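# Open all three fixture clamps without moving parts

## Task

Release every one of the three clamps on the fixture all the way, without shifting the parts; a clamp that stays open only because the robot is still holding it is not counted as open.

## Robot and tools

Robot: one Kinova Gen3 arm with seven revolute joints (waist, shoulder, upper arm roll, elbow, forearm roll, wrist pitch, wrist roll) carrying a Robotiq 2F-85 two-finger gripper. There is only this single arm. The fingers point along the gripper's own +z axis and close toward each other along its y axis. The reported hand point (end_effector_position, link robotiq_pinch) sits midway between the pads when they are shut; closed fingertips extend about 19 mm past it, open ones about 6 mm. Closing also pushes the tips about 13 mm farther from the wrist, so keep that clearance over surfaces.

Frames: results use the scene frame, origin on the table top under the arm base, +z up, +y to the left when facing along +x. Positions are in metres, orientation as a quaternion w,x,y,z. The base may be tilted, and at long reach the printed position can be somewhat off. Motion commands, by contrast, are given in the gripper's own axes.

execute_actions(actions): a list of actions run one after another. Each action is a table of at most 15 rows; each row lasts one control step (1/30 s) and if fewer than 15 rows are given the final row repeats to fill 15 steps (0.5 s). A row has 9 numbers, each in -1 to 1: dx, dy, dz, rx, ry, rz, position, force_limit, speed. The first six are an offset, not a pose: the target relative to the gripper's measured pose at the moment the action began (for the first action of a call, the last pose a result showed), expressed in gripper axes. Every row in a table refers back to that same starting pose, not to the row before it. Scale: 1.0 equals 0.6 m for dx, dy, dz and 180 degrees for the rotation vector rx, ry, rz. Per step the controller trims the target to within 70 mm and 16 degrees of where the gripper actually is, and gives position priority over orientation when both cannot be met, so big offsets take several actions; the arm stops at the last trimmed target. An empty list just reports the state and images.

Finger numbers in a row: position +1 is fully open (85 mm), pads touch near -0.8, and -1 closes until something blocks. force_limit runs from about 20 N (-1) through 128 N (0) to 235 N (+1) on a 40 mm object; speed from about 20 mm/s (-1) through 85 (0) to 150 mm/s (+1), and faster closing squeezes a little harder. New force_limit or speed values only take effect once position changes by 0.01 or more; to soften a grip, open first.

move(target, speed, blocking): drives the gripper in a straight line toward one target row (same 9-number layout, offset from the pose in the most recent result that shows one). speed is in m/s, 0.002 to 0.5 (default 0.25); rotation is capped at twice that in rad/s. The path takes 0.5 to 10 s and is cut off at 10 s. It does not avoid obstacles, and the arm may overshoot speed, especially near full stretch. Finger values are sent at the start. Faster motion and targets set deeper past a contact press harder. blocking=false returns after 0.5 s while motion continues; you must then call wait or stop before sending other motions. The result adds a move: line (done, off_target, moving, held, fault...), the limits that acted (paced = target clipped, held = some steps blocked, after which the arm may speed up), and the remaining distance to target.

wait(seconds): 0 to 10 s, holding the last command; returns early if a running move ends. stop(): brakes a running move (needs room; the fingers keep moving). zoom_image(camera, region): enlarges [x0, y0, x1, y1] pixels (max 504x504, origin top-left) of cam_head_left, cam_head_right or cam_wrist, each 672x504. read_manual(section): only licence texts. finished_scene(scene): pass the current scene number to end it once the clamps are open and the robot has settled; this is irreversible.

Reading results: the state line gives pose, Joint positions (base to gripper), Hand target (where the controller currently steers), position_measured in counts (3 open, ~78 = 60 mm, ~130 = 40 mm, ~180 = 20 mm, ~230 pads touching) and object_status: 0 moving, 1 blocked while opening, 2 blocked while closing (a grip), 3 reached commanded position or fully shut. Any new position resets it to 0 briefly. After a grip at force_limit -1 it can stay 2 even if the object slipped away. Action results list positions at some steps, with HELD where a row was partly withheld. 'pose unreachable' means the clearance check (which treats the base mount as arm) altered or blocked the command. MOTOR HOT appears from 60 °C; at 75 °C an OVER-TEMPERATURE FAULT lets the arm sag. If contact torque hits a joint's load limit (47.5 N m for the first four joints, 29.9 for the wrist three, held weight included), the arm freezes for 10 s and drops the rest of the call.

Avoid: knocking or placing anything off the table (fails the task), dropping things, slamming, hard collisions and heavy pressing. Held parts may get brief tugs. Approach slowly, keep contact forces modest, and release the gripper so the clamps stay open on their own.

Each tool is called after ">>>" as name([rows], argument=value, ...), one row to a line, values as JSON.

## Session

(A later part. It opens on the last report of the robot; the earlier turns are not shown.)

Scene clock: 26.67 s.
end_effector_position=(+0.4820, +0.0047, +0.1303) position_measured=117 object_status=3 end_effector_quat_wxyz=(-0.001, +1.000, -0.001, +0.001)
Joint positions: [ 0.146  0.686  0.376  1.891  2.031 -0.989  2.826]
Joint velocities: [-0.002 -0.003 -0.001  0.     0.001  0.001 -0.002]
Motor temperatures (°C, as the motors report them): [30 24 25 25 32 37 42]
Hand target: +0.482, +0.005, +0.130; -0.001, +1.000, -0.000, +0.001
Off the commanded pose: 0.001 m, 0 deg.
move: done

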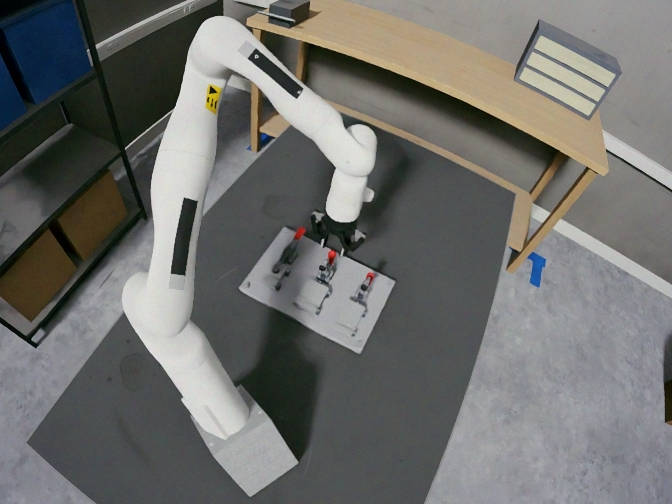

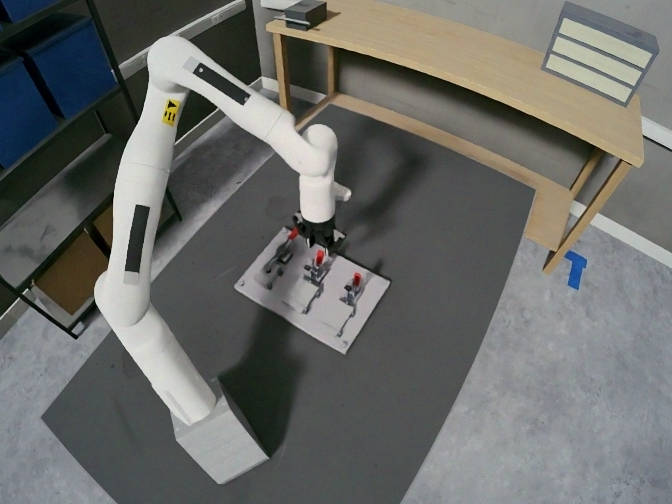

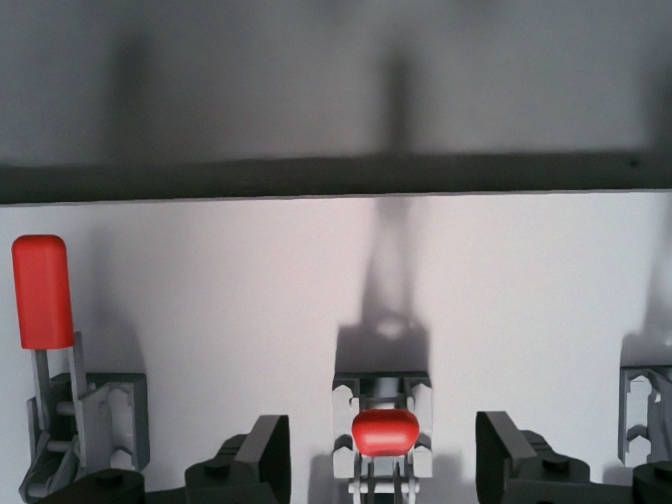

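>>> move(target=[0,0.002,0.075,0,0,0,0.1,-0.4,0], speed=0.12)

>>> move(target=[0,0,0,0,0,0,-1,-0.4,0])

>>> move(target=[-0.02,0,-0.002,0,0,0,-1,-0.4,0], speed=0.03)

>>> move(target=[-0.013,0,0,0,0,0,-1,-0.4,0], speed=0.03)

Scene clock: 27.57 s.
end_effector_position=(+0.4822, +0.0035, +0.0856) position_measured=117 object_status=3 end_effector_quat_wxyz=(-0.000, +1.000, -0.000, +0.001)
Joint positions: [ 0.124  0.761  0.326  1.903  1.935 -0.911  2.889]
Joint velocities: [ 0.001  0.004 -0.001  0.     0.     0.001 -0.002]
Motor temperatures (°C, as the motors report them): [30 24 25 25 32 37 42]
Hand target: +0.482, +0.003, +0.085; -0.000, +1.000, -0.001, +0.001
Off the commanded pose: 0.000 m, 0 deg.
move: done

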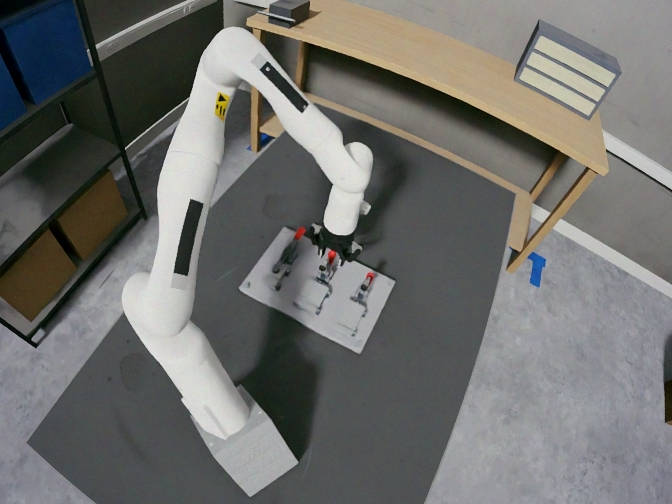

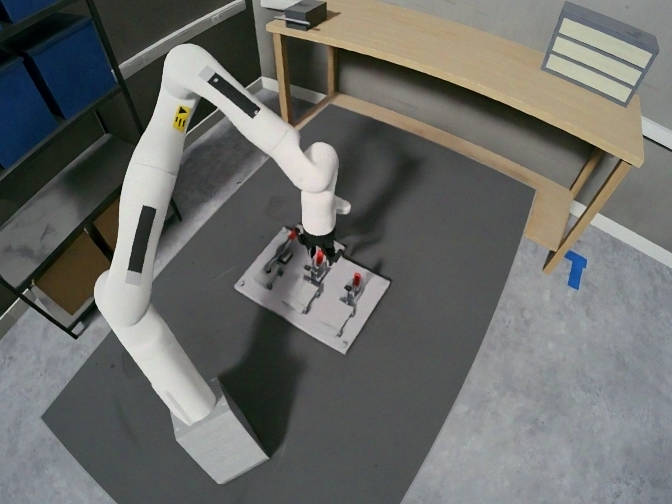

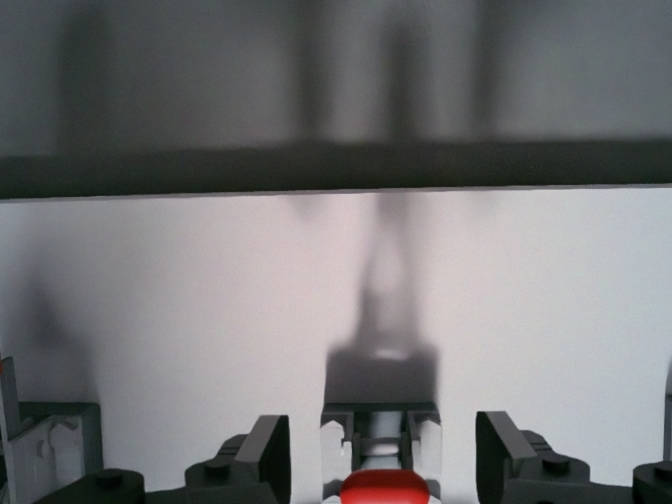

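Scene clock: 28.17 s.
end_effector_position=(+0.4823, +0.0037, +0.0857) position_measured=188 object_status=2 end_effector_quat_wxyz=(-0.001, +1.000, -0.000, +0.001)
Joint positions: [ 0.124  0.761  0.326  1.903  1.935 -0.912  2.889]
Joint velocities: [ 0. -0.  0. -0. -0.  0.  0.]
Motor temperatures (°C, as the motors report them): [30 24 25 25 32 37 42]
Hand target: +0.482, +0.004, +0.086; -0.000, +1.000, -0.000, +0.001
Off the commanded pose: 0.000 m, 0 deg.
move: done

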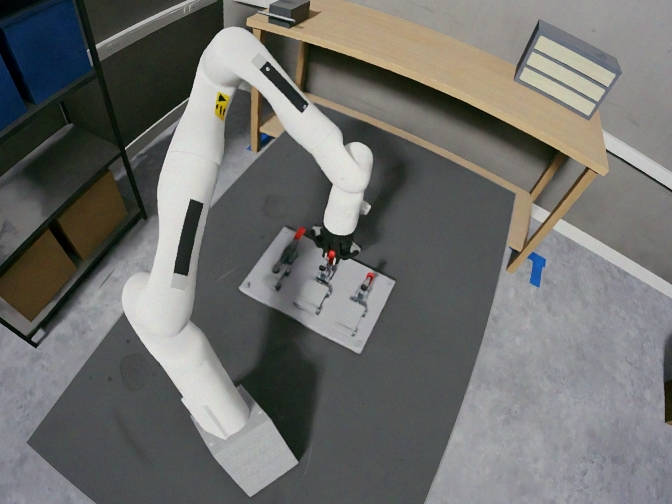

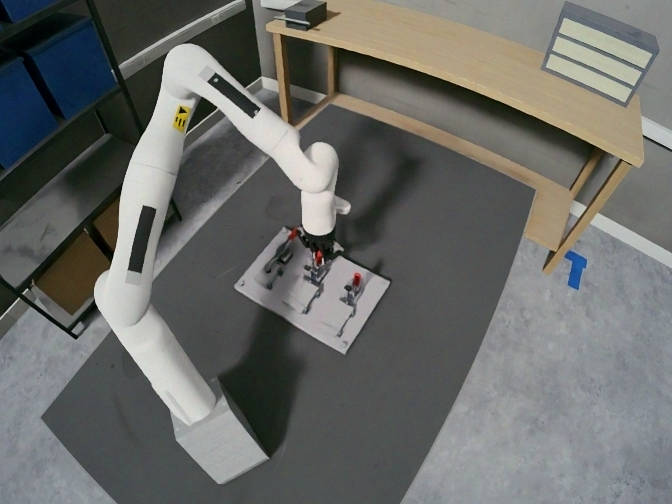

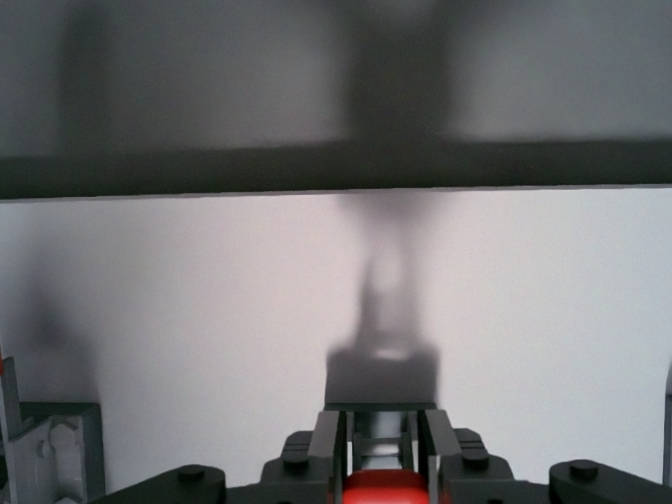

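Scene clock: 28.87 s.
end_effector_position=(+0.4765, +0.0037, +0.0862) position_measured=188 object_status=2 end_effector_quat_wxyz=(+0.000, +1.000, +0.001, +0.006)
Joint positions: [ 0.131  0.752  0.319  1.933  1.913 -0.896  2.926]
Joint velocities: [-0.001 -0.     0.002  0.    -0.002 -0.001  0.002]
Motor temperatures (°C, as the motors report them): [30 24 25 25 32 37 42]
Hand target: +0.470, +0.004, +0.087; -0.001, +1.000, -0.000, +0.001
Off the commanded pose: 0.006 m, 1 deg.
move: off_target

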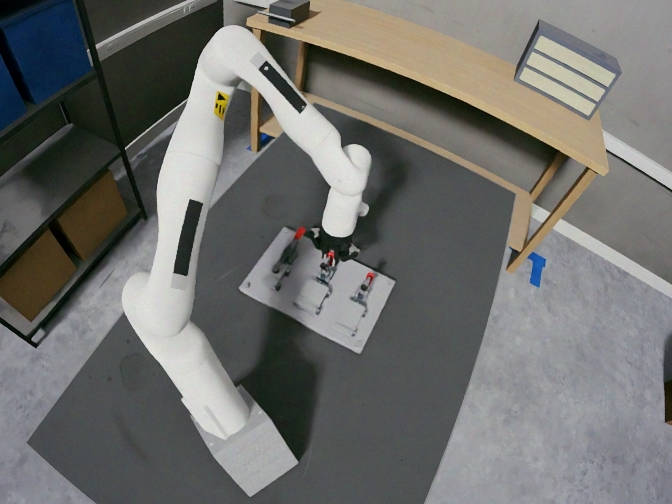

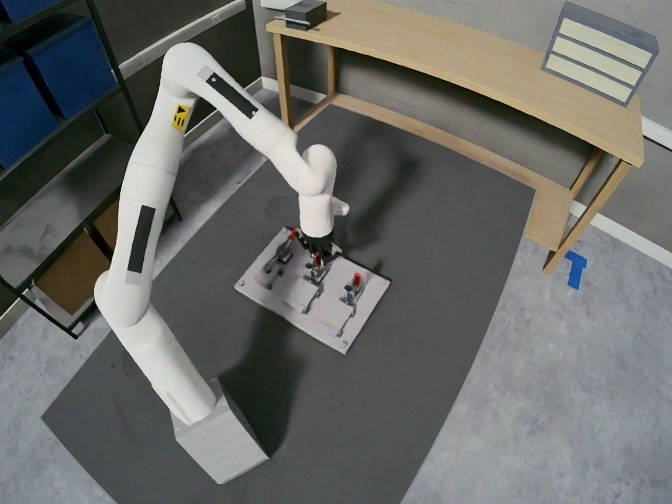

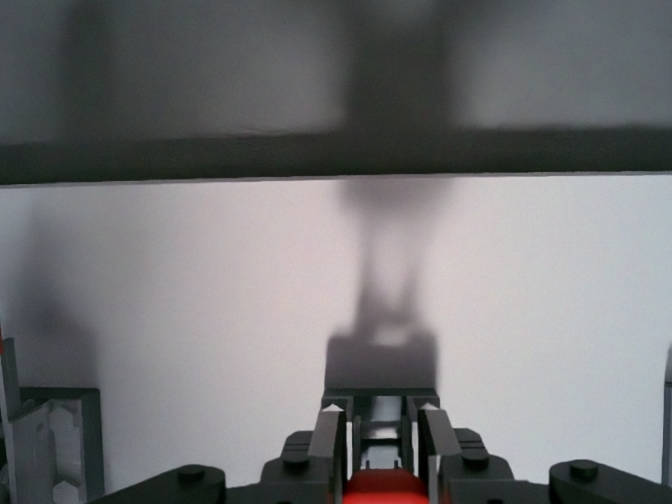

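Scene clock: 29.57 s.
end_effector_position=(+0.4755, +0.0037, +0.0862) position_measured=188 object_status=2 end_effector_quat_wxyz=(+0.002, +1.000, +0.003, +0.012)
Joint positions: [ 0.134  0.748  0.314  1.948  1.893 -0.884  2.952]
Joint velocities: [-0.002 -0.     0.003  0.    -0.002 -0.002  0.001]
Motor temperatures (°C, as the motors report them): [30 24 25 25 32 37 42]
Hand target: +0.469, +0.004, +0.086; +0.000, +1.000, +0.001, +0.006
Off the commanded pose: 0.007 m, 1 deg.
move: off_target

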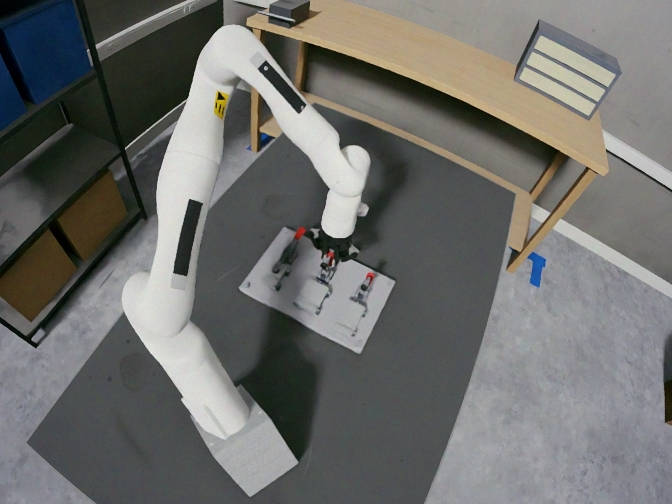

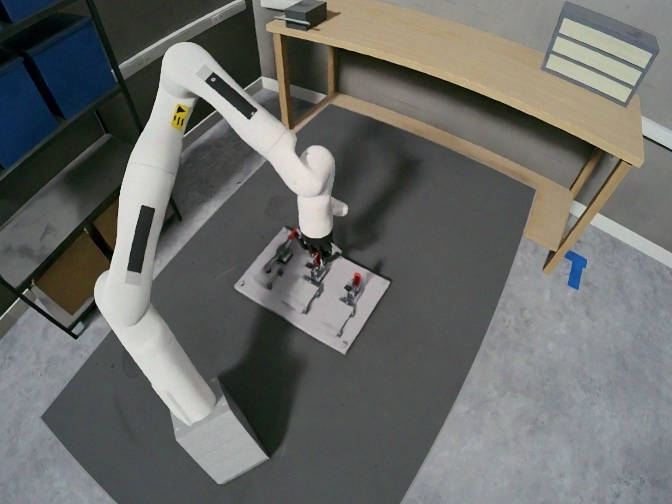

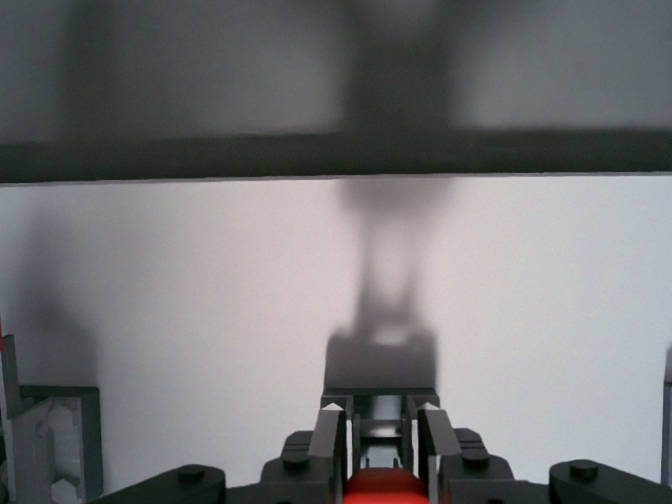

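At stop. Now the left clamp (Y≈0.114).

>>> move(target=[0,0,0,0,0,0,0.1,-0.4,0])

>>> move(target=[0,0,-0.07,0,0,0,0.1,-0.4,0])

>>> move(target=[0.065,-0.184,0.03,0.001,-0.008,0.002,0.1,-0.4,0], speed=0.35)

Scene clock: 30.37 s.
end_effector_position=(+0.4755, +0.0037, +0.0862) position_measured=117 object_status=0 end_effector_quat_wxyz=(+0.002, +1.000, +0.003, +0.012)
Joint positions: [ 0.134  0.748  0.315  1.948  1.893 -0.884  2.952]
Joint velocities: [-0.    -0.002  0.    -0.    -0.     0.    -0.001]
Motor temperatures (°C, as the motors report them): [30 24 25 25 32 37 42]
Hand target: +0.475, +0.004, +0.086; +0.002, +1.000, +0.003, +0.012
Off the commanded pose: 0.000 m, 0 deg.
move: done

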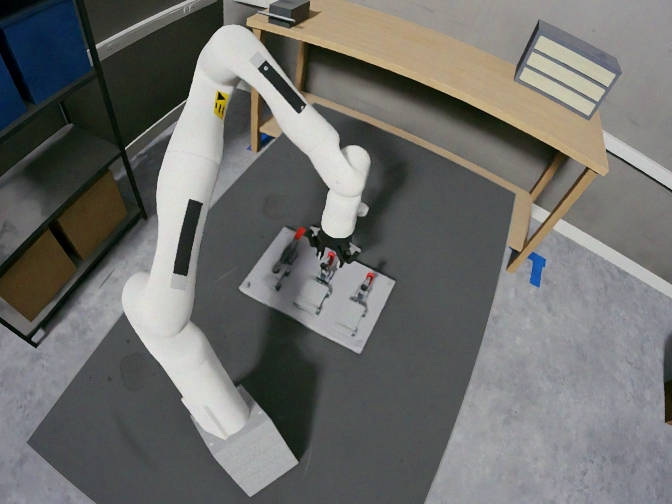

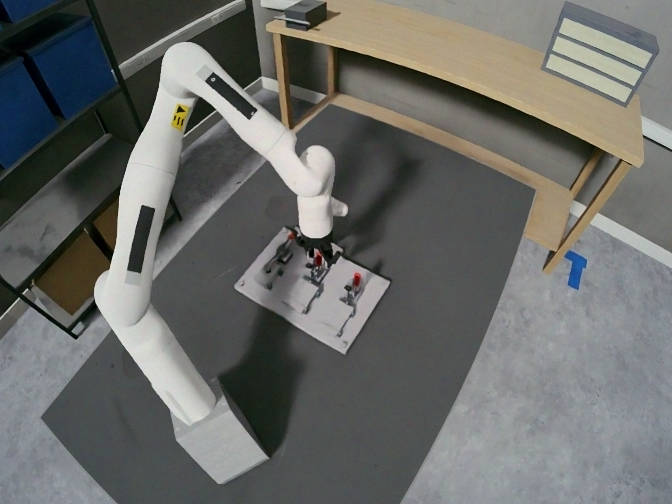

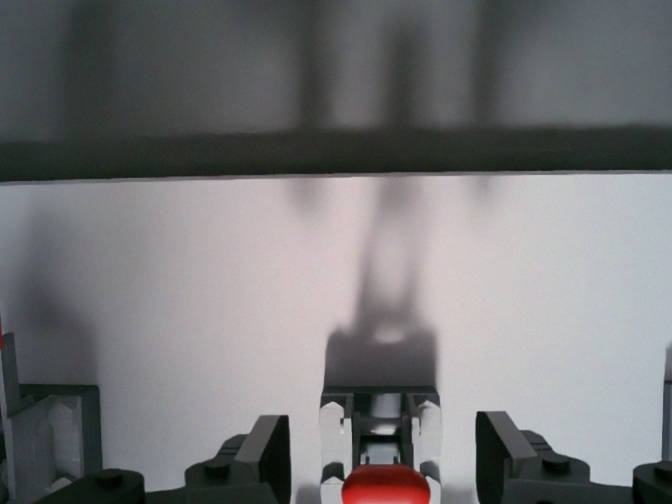

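Scene clock: 31.07 s.
end_effector_position=(+0.4743, +0.0038, +0.1279) position_measured=117 object_status=3 end_effector_quat_wxyz=(+0.001, +1.000, +0.003, +0.012)
Joint positions: [ 0.156  0.677  0.364  1.939  1.99  -0.955  2.889]
Joint velocities: [-0.    -0.005  0.001 -0.    -0.    -0.001  0.001]
Motor temperatures (°C, as the motors report them): [30 24 25 25 32 37 42]
Hand target: +0.474, +0.004, +0.128; +0.001, +1.000, +0.003, +0.012
Off the commanded pose: 0.000 m, 0 deg.
move: done

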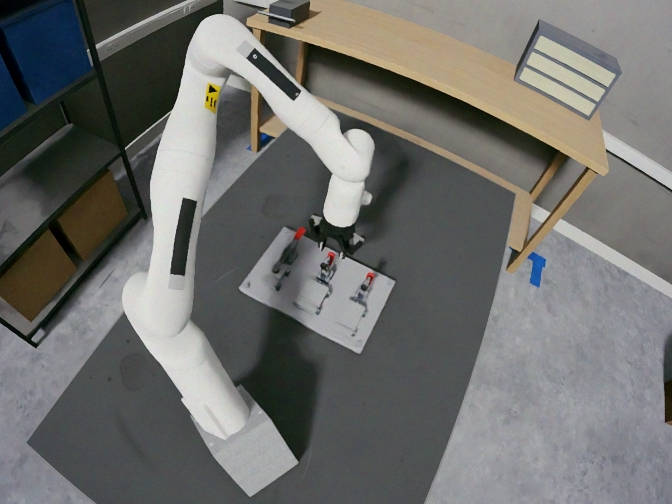

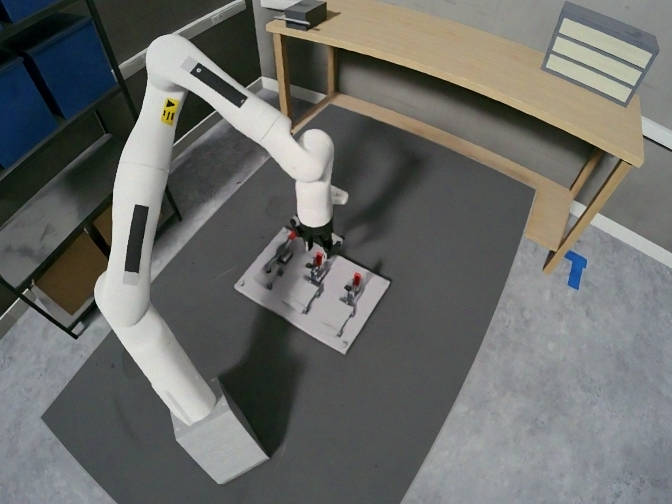

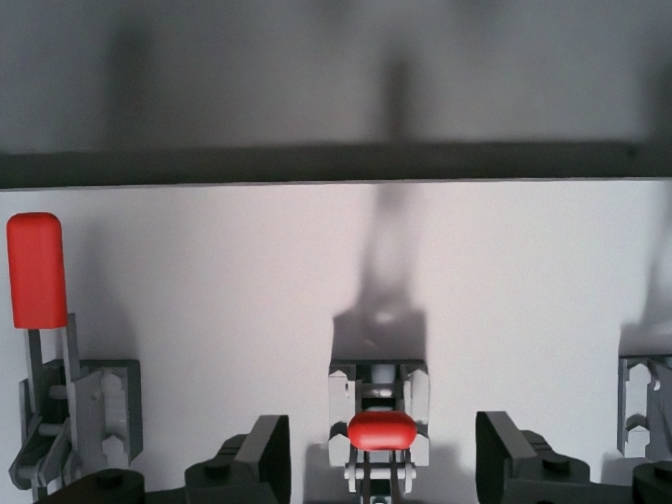

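Scene clock: 32.00 s.
end_effector_position=(+0.5125, +0.1141, +0.1103) position_measured=117 object_status=3 end_effector_quat_wxyz=(-0.000, +1.000, -0.001, -0.001)
Joint positions: [-0.093  0.577  0.361  1.868  2.049 -0.917  2.538]
Joint velocities: [-0.002 -0.001 -0.002 -0.     0.002  0.002 -0.001]
Motor temperatures (°C, as the motors report them): [30 24 25 25 32 37 42]
Hand target: +0.512, +0.114, +0.110; -0.000, +1.000, -0.000, -0.001
Off the commanded pose: 0.001 m, 0 deg.
move: done

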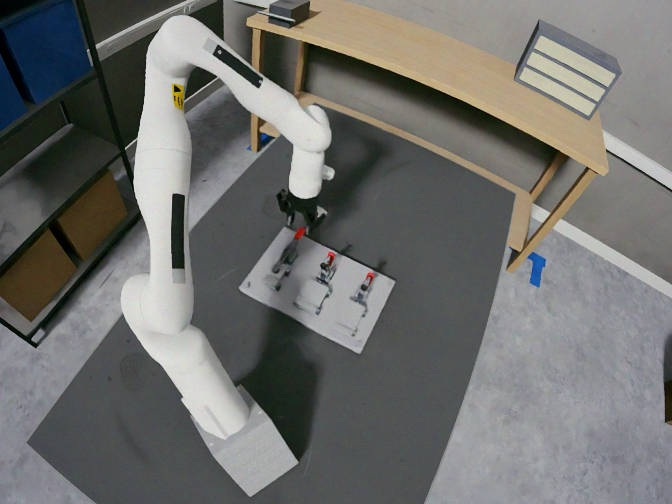

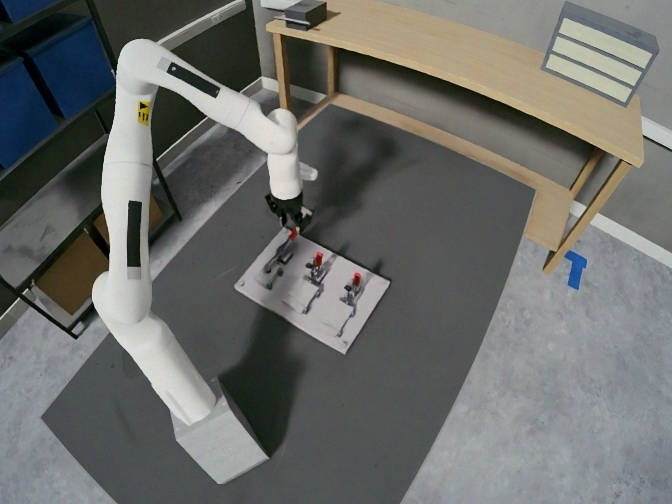

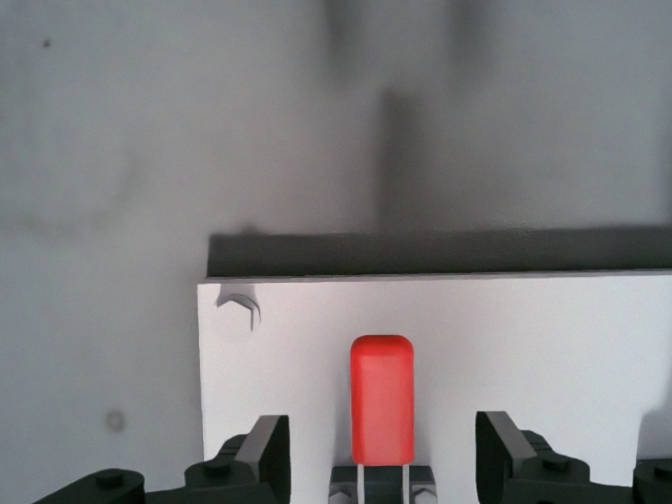

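>>> move(target=[0.012,0.001,0.103,0,0,0,0.1,0,0], speed=0.12)

>>> move(target=[0,0,0,0,0,0,-1,-0.4,0])

>>> move(target=[-0.011,0,-0.025,0,0,0,-1,-0.4,0], speed=0.04)

>>> move(target=[-0.025,0,-0.026,0,0,0,-1,-0.4,0], speed=0.05)

>>> move(target=[-0.027,0,-0.014,0,0,0,-1,-0.4,0], speed=0.05)

>>> move(target=[-0.027,0,-0.005,0,0,0,-1,-0.4,0], speed=0.04)

>>> move(target=[-0.013,0,0,0,0,0,-1,-0.4,0], speed=0.03)

Scene clock: 33.07 s.
end_effector_position=(+0.5198, +0.1136, +0.0489) position_measured=117 object_status=3 end_effector_quat_wxyz=(-0.000, +1.000, -0.001, -0.001)
Joint positions: [-0.12   0.692  0.299  1.848  1.933 -0.823  2.604]
Joint velocities: [ 0.001  0.005 -0.001 -0.     0.001  0.    -0.   ]
Motor temperatures (°C, as the motors report them): [30 24 25 25 32 37 42]
Hand target: +0.520, +0.113, +0.049; -0.000, +1.000, -0.001, -0.001
Off the commanded pose: 0.000 m, 0 deg.
move: done

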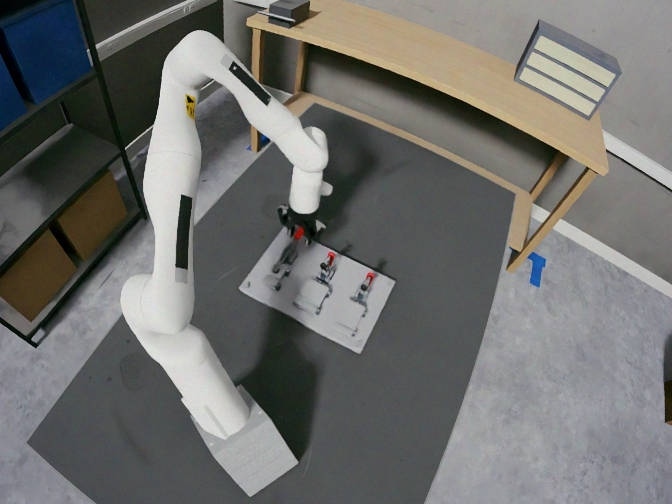

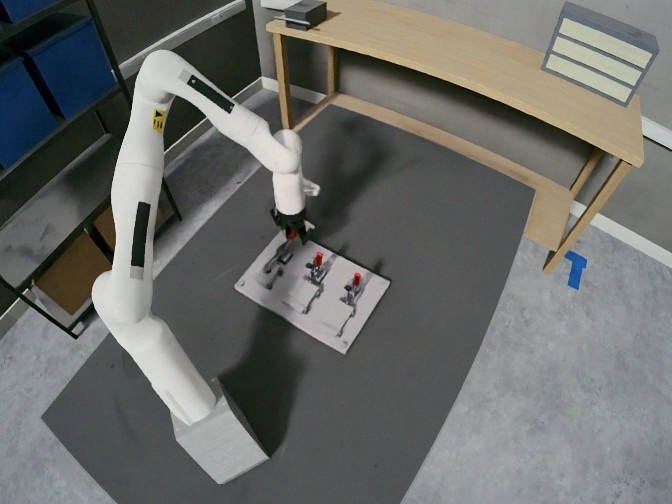

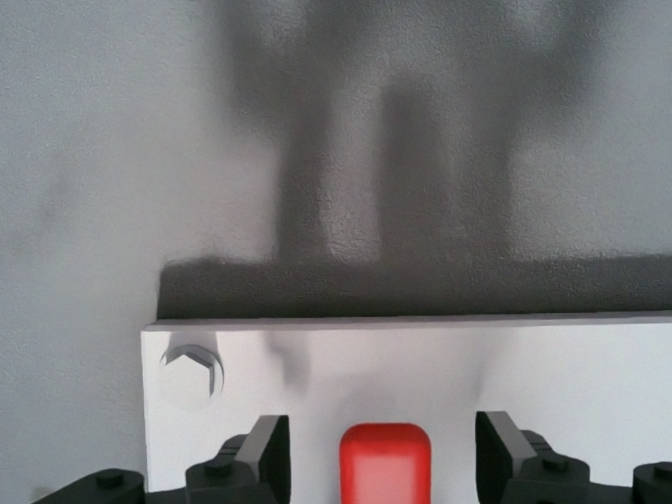

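Scene clock: 33.67 s.
end_effector_position=(+0.5198, +0.1135, +0.0489) position_measured=188 object_status=2 end_effector_quat_wxyz=(-0.000, +1.000, -0.001, -0.001)
Joint positions: [-0.119  0.692  0.299  1.848  1.933 -0.823  2.604]
Joint velocities: [ 0.  0.  0.  0.  0.  0. -0.]
Motor temperatures (°C, as the motors report them): [30 24 25 25 32 37 42]
Hand target: +0.520, +0.114, +0.049; -0.000, +1.000, -0.001, -0.001
Off the commanded pose: 0.000 m, 0 deg.
move: done

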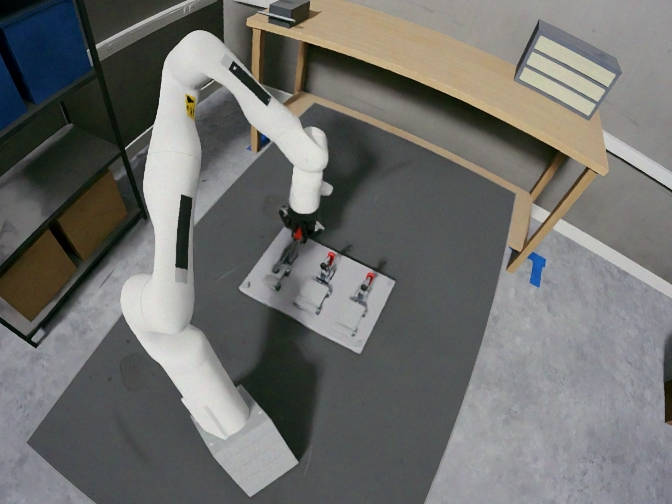

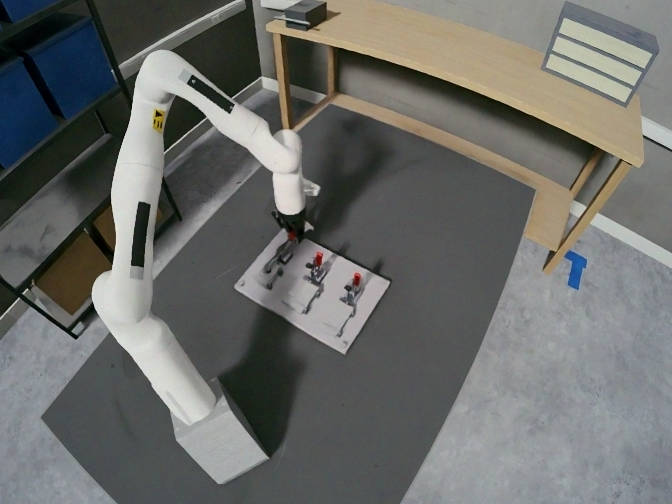

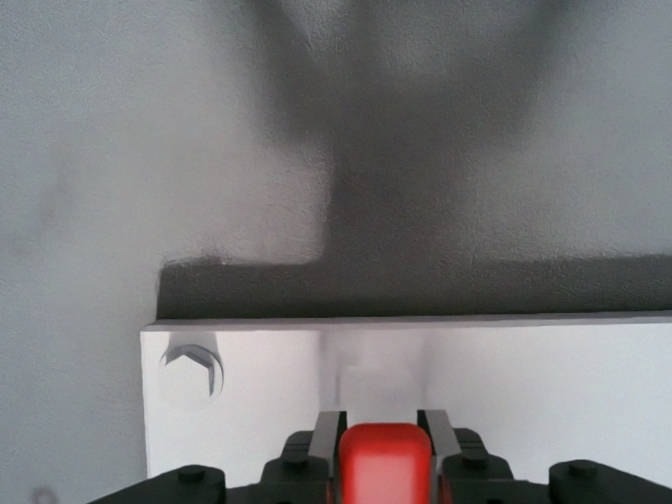

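Scene clock: 34.37 s.
end_effector_position=(+0.5119, +0.1136, +0.0614) position_measured=189 object_status=2 end_effector_quat_wxyz=(-0.000, +1.000, -0.001, -0.003)
Joint positions: [-0.113  0.663  0.307  1.873  1.953 -0.835  2.602]
Joint velocities: [ 0.001 -0.002 -0.001  0.002  0.002 -0.     0.   ]
Motor temperatures (°C, as the motors report them): [30 24 25 25 32 37 42]
Hand target: +0.513, +0.114, +0.064; -0.000, +1.000, -0.001, -0.001
Off the commanded pose: 0.003 m, 0 deg.
move: done

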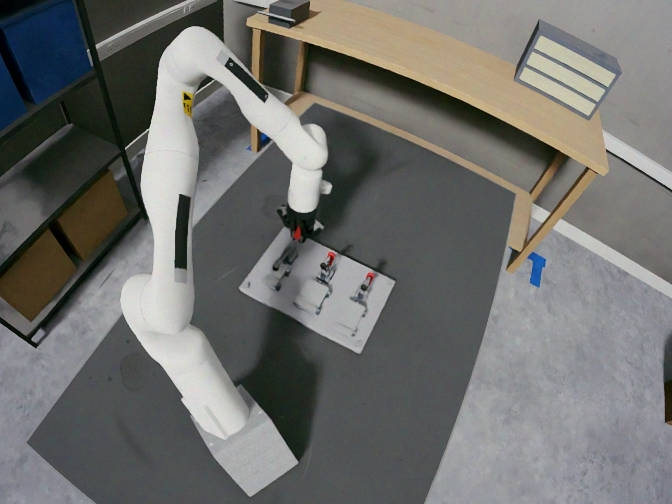

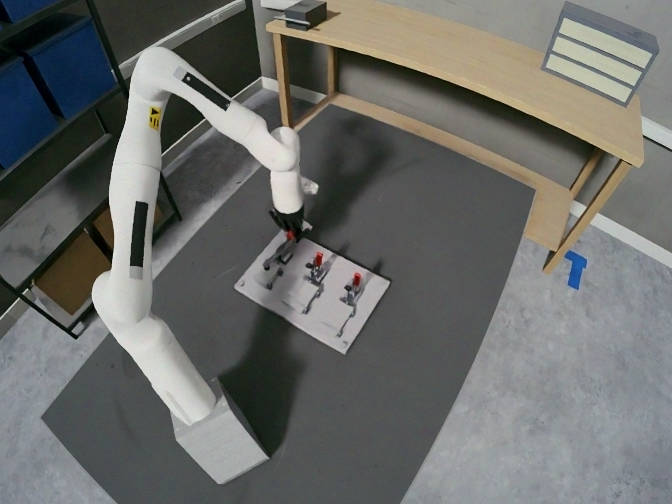

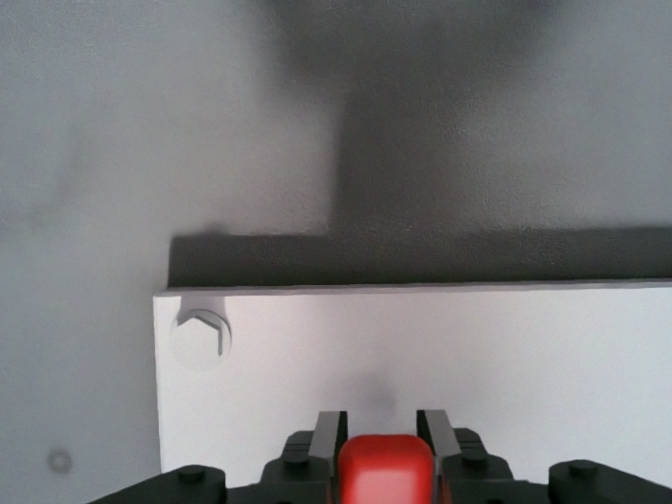

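Scene clock: 35.07 s.
end_effector_position=(+0.4950, +0.1136, +0.0734) position_measured=189 object_status=2 end_effector_quat_wxyz=(+0.000, +1.000, -0.001, -0.006)
Joint positions: [-0.104  0.626  0.311  1.925  1.962 -0.836  2.621]
Joint velocities: [ 0.001 -0.001 -0.003  0.001  0.001  0.003 -0.001]
Motor temperatures (°C, as the motors report them): [30 24 25 25 32 37 42]
Hand target: +0.497, +0.114, +0.077; -0.000, +1.000, -0.001, -0.003
Off the commanded pose: 0.004 m, 0 deg.
move: off_target

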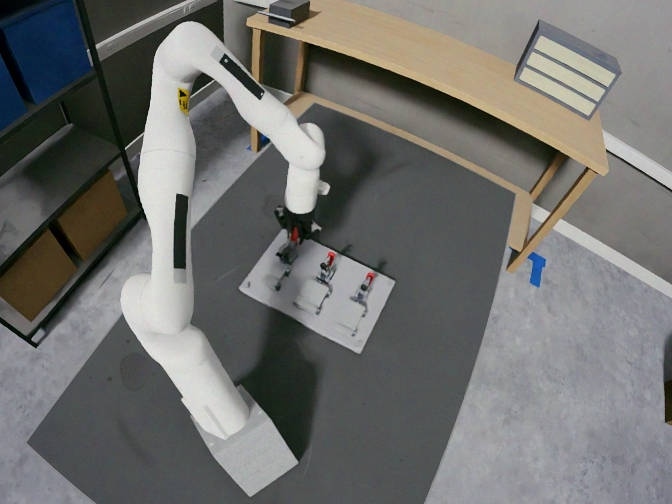

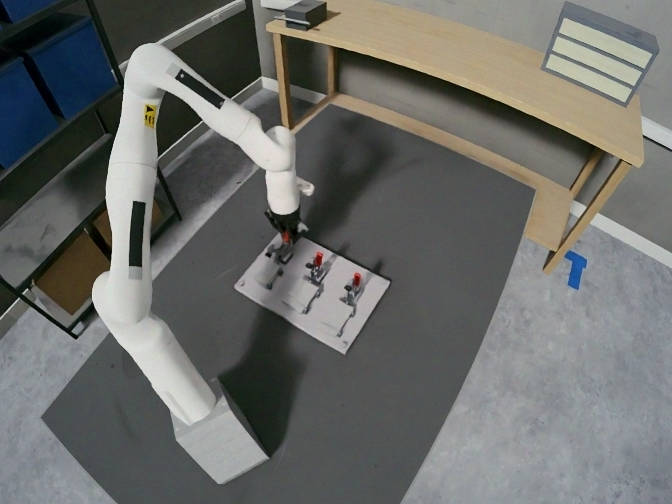

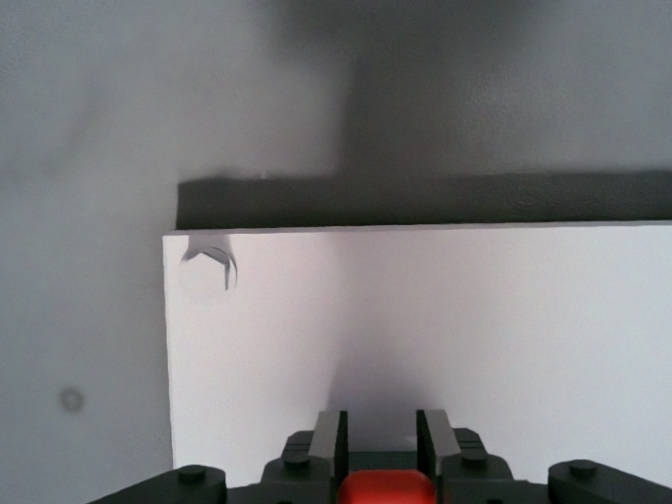

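Scene clock: 35.77 s.
end_effector_position=(+0.4893, +0.1137, +0.0757) position_measured=189 object_status=2 end_effector_quat_wxyz=(+0.003, +1.000, +0.001, +0.000)
Joint positions: [-0.101  0.608  0.302  1.959  1.942 -0.81   2.652]
Joint velocities: [ 0.004 -0.    -0.005  0.     0.002  0.003 -0.002]
Motor temperatures (°C, as the motors report them): [30 24 25 25 32 37 42]
Hand target: +0.479, +0.114, +0.082; -0.000, +1.000, -0.001, -0.006
Off the commanded pose: 0.012 m, 1 deg.
move: off_target

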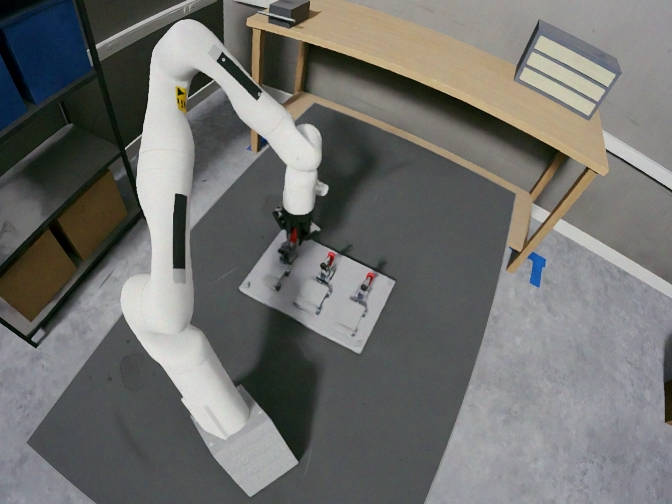

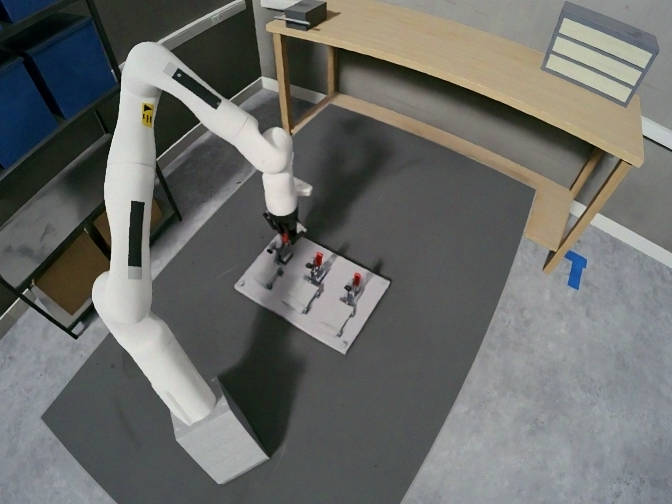

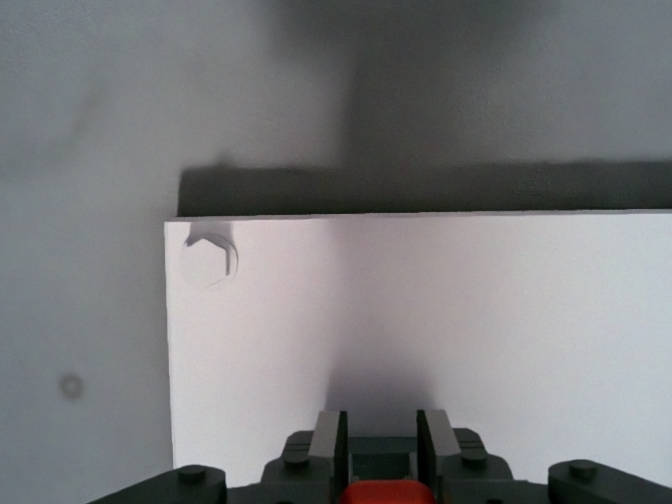

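Scene clock: 36.47 s.
end_effector_position=(+0.4886, +0.1137, +0.0757) position_measured=189 object_status=2 end_effector_quat_wxyz=(+0.006, +1.000, +0.003, +0.013)
Joint positions: [-0.099  0.597  0.291  1.987  1.902 -0.778  2.695]
Joint velocities: [ 0.001 -0.001 -0.002  0.     0.     0.002  0.   ]
Motor temperatures (°C, as the motors report them): [30 24 25 25 32 37 42]
Hand target: +0.473, +0.114, +0.078; +0.003, +1.000, +0.001, +0.000
Off the commanded pose: 0.016 m, 1 deg.
move: off_target

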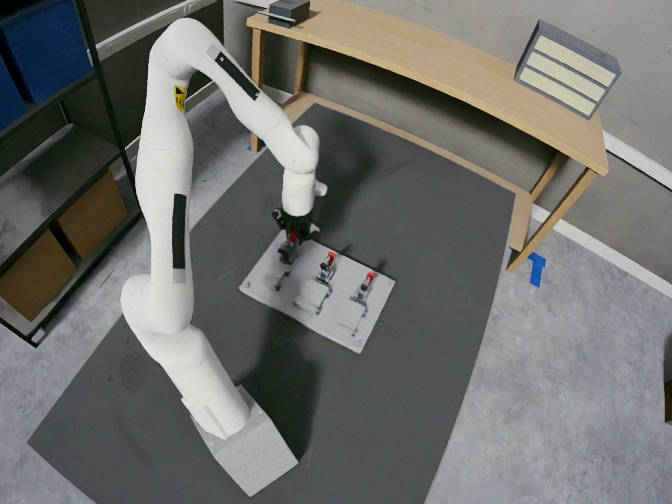

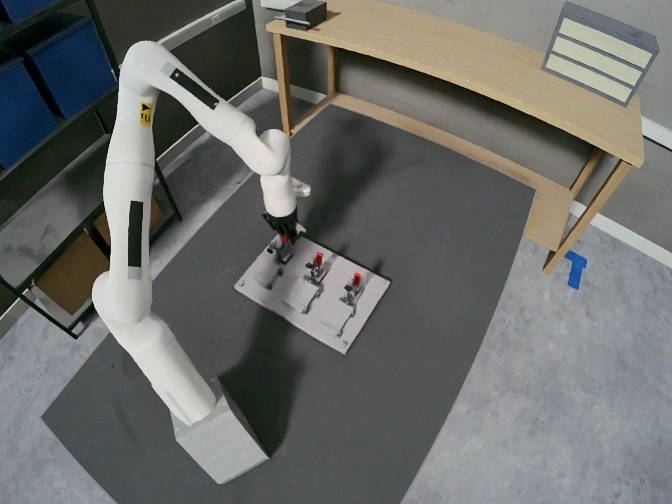

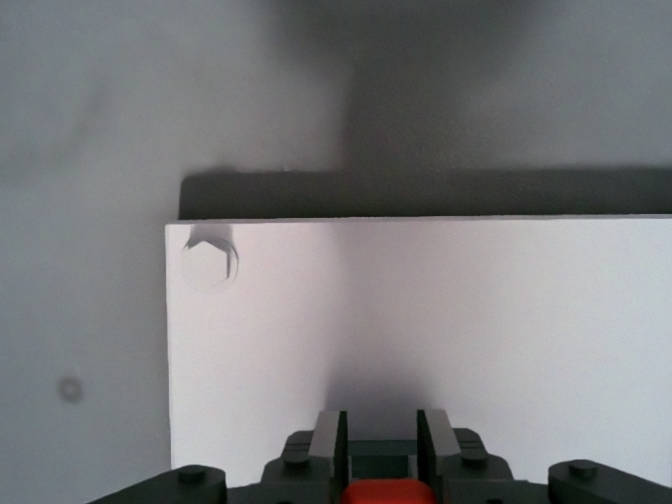

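Scene clock: 37.17 s.
end_effector_position=(+0.4897, +0.1136, +0.0754) position_measured=189 object_status=2 end_effector_quat_wxyz=(+0.007, +1.000, +0.004, +0.020)
Joint positions: [-0.098  0.593  0.286  2.     1.875 -0.762  2.72 ]
Joint velocities: [-0.001  0.001  0.     0.    -0.    -0.     0.001]
Motor temperatures (°C, as the motors report them): [30 24 25 25 32 37 42]
Hand target: +0.481, +0.114, +0.075; +0.006, +1.000, +0.003, +0.013
Off the commanded pose: 0.009 m, 1 deg.
move: off_target

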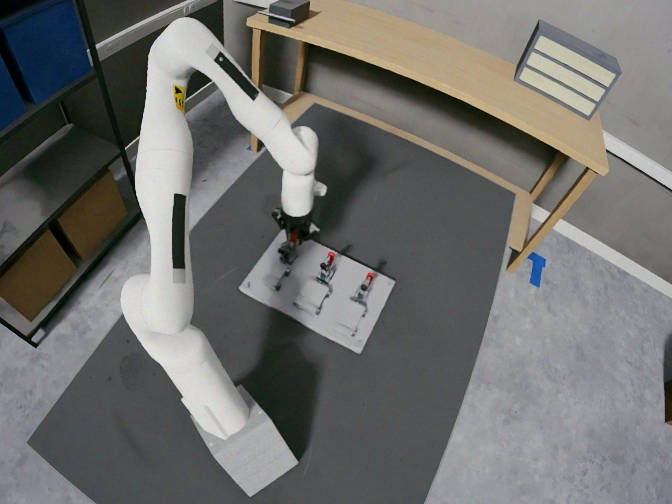

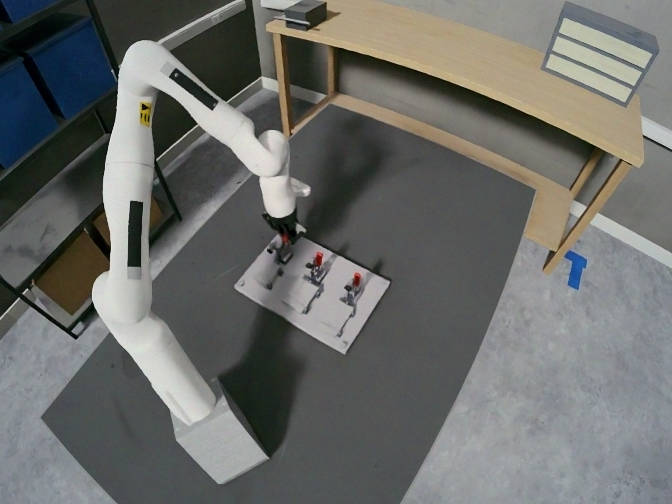

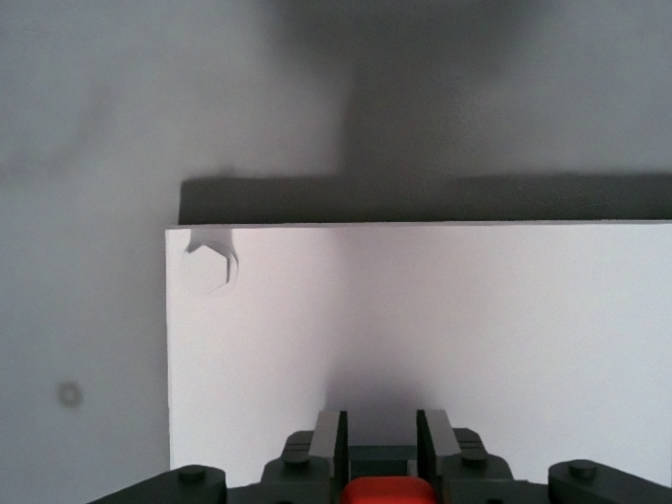

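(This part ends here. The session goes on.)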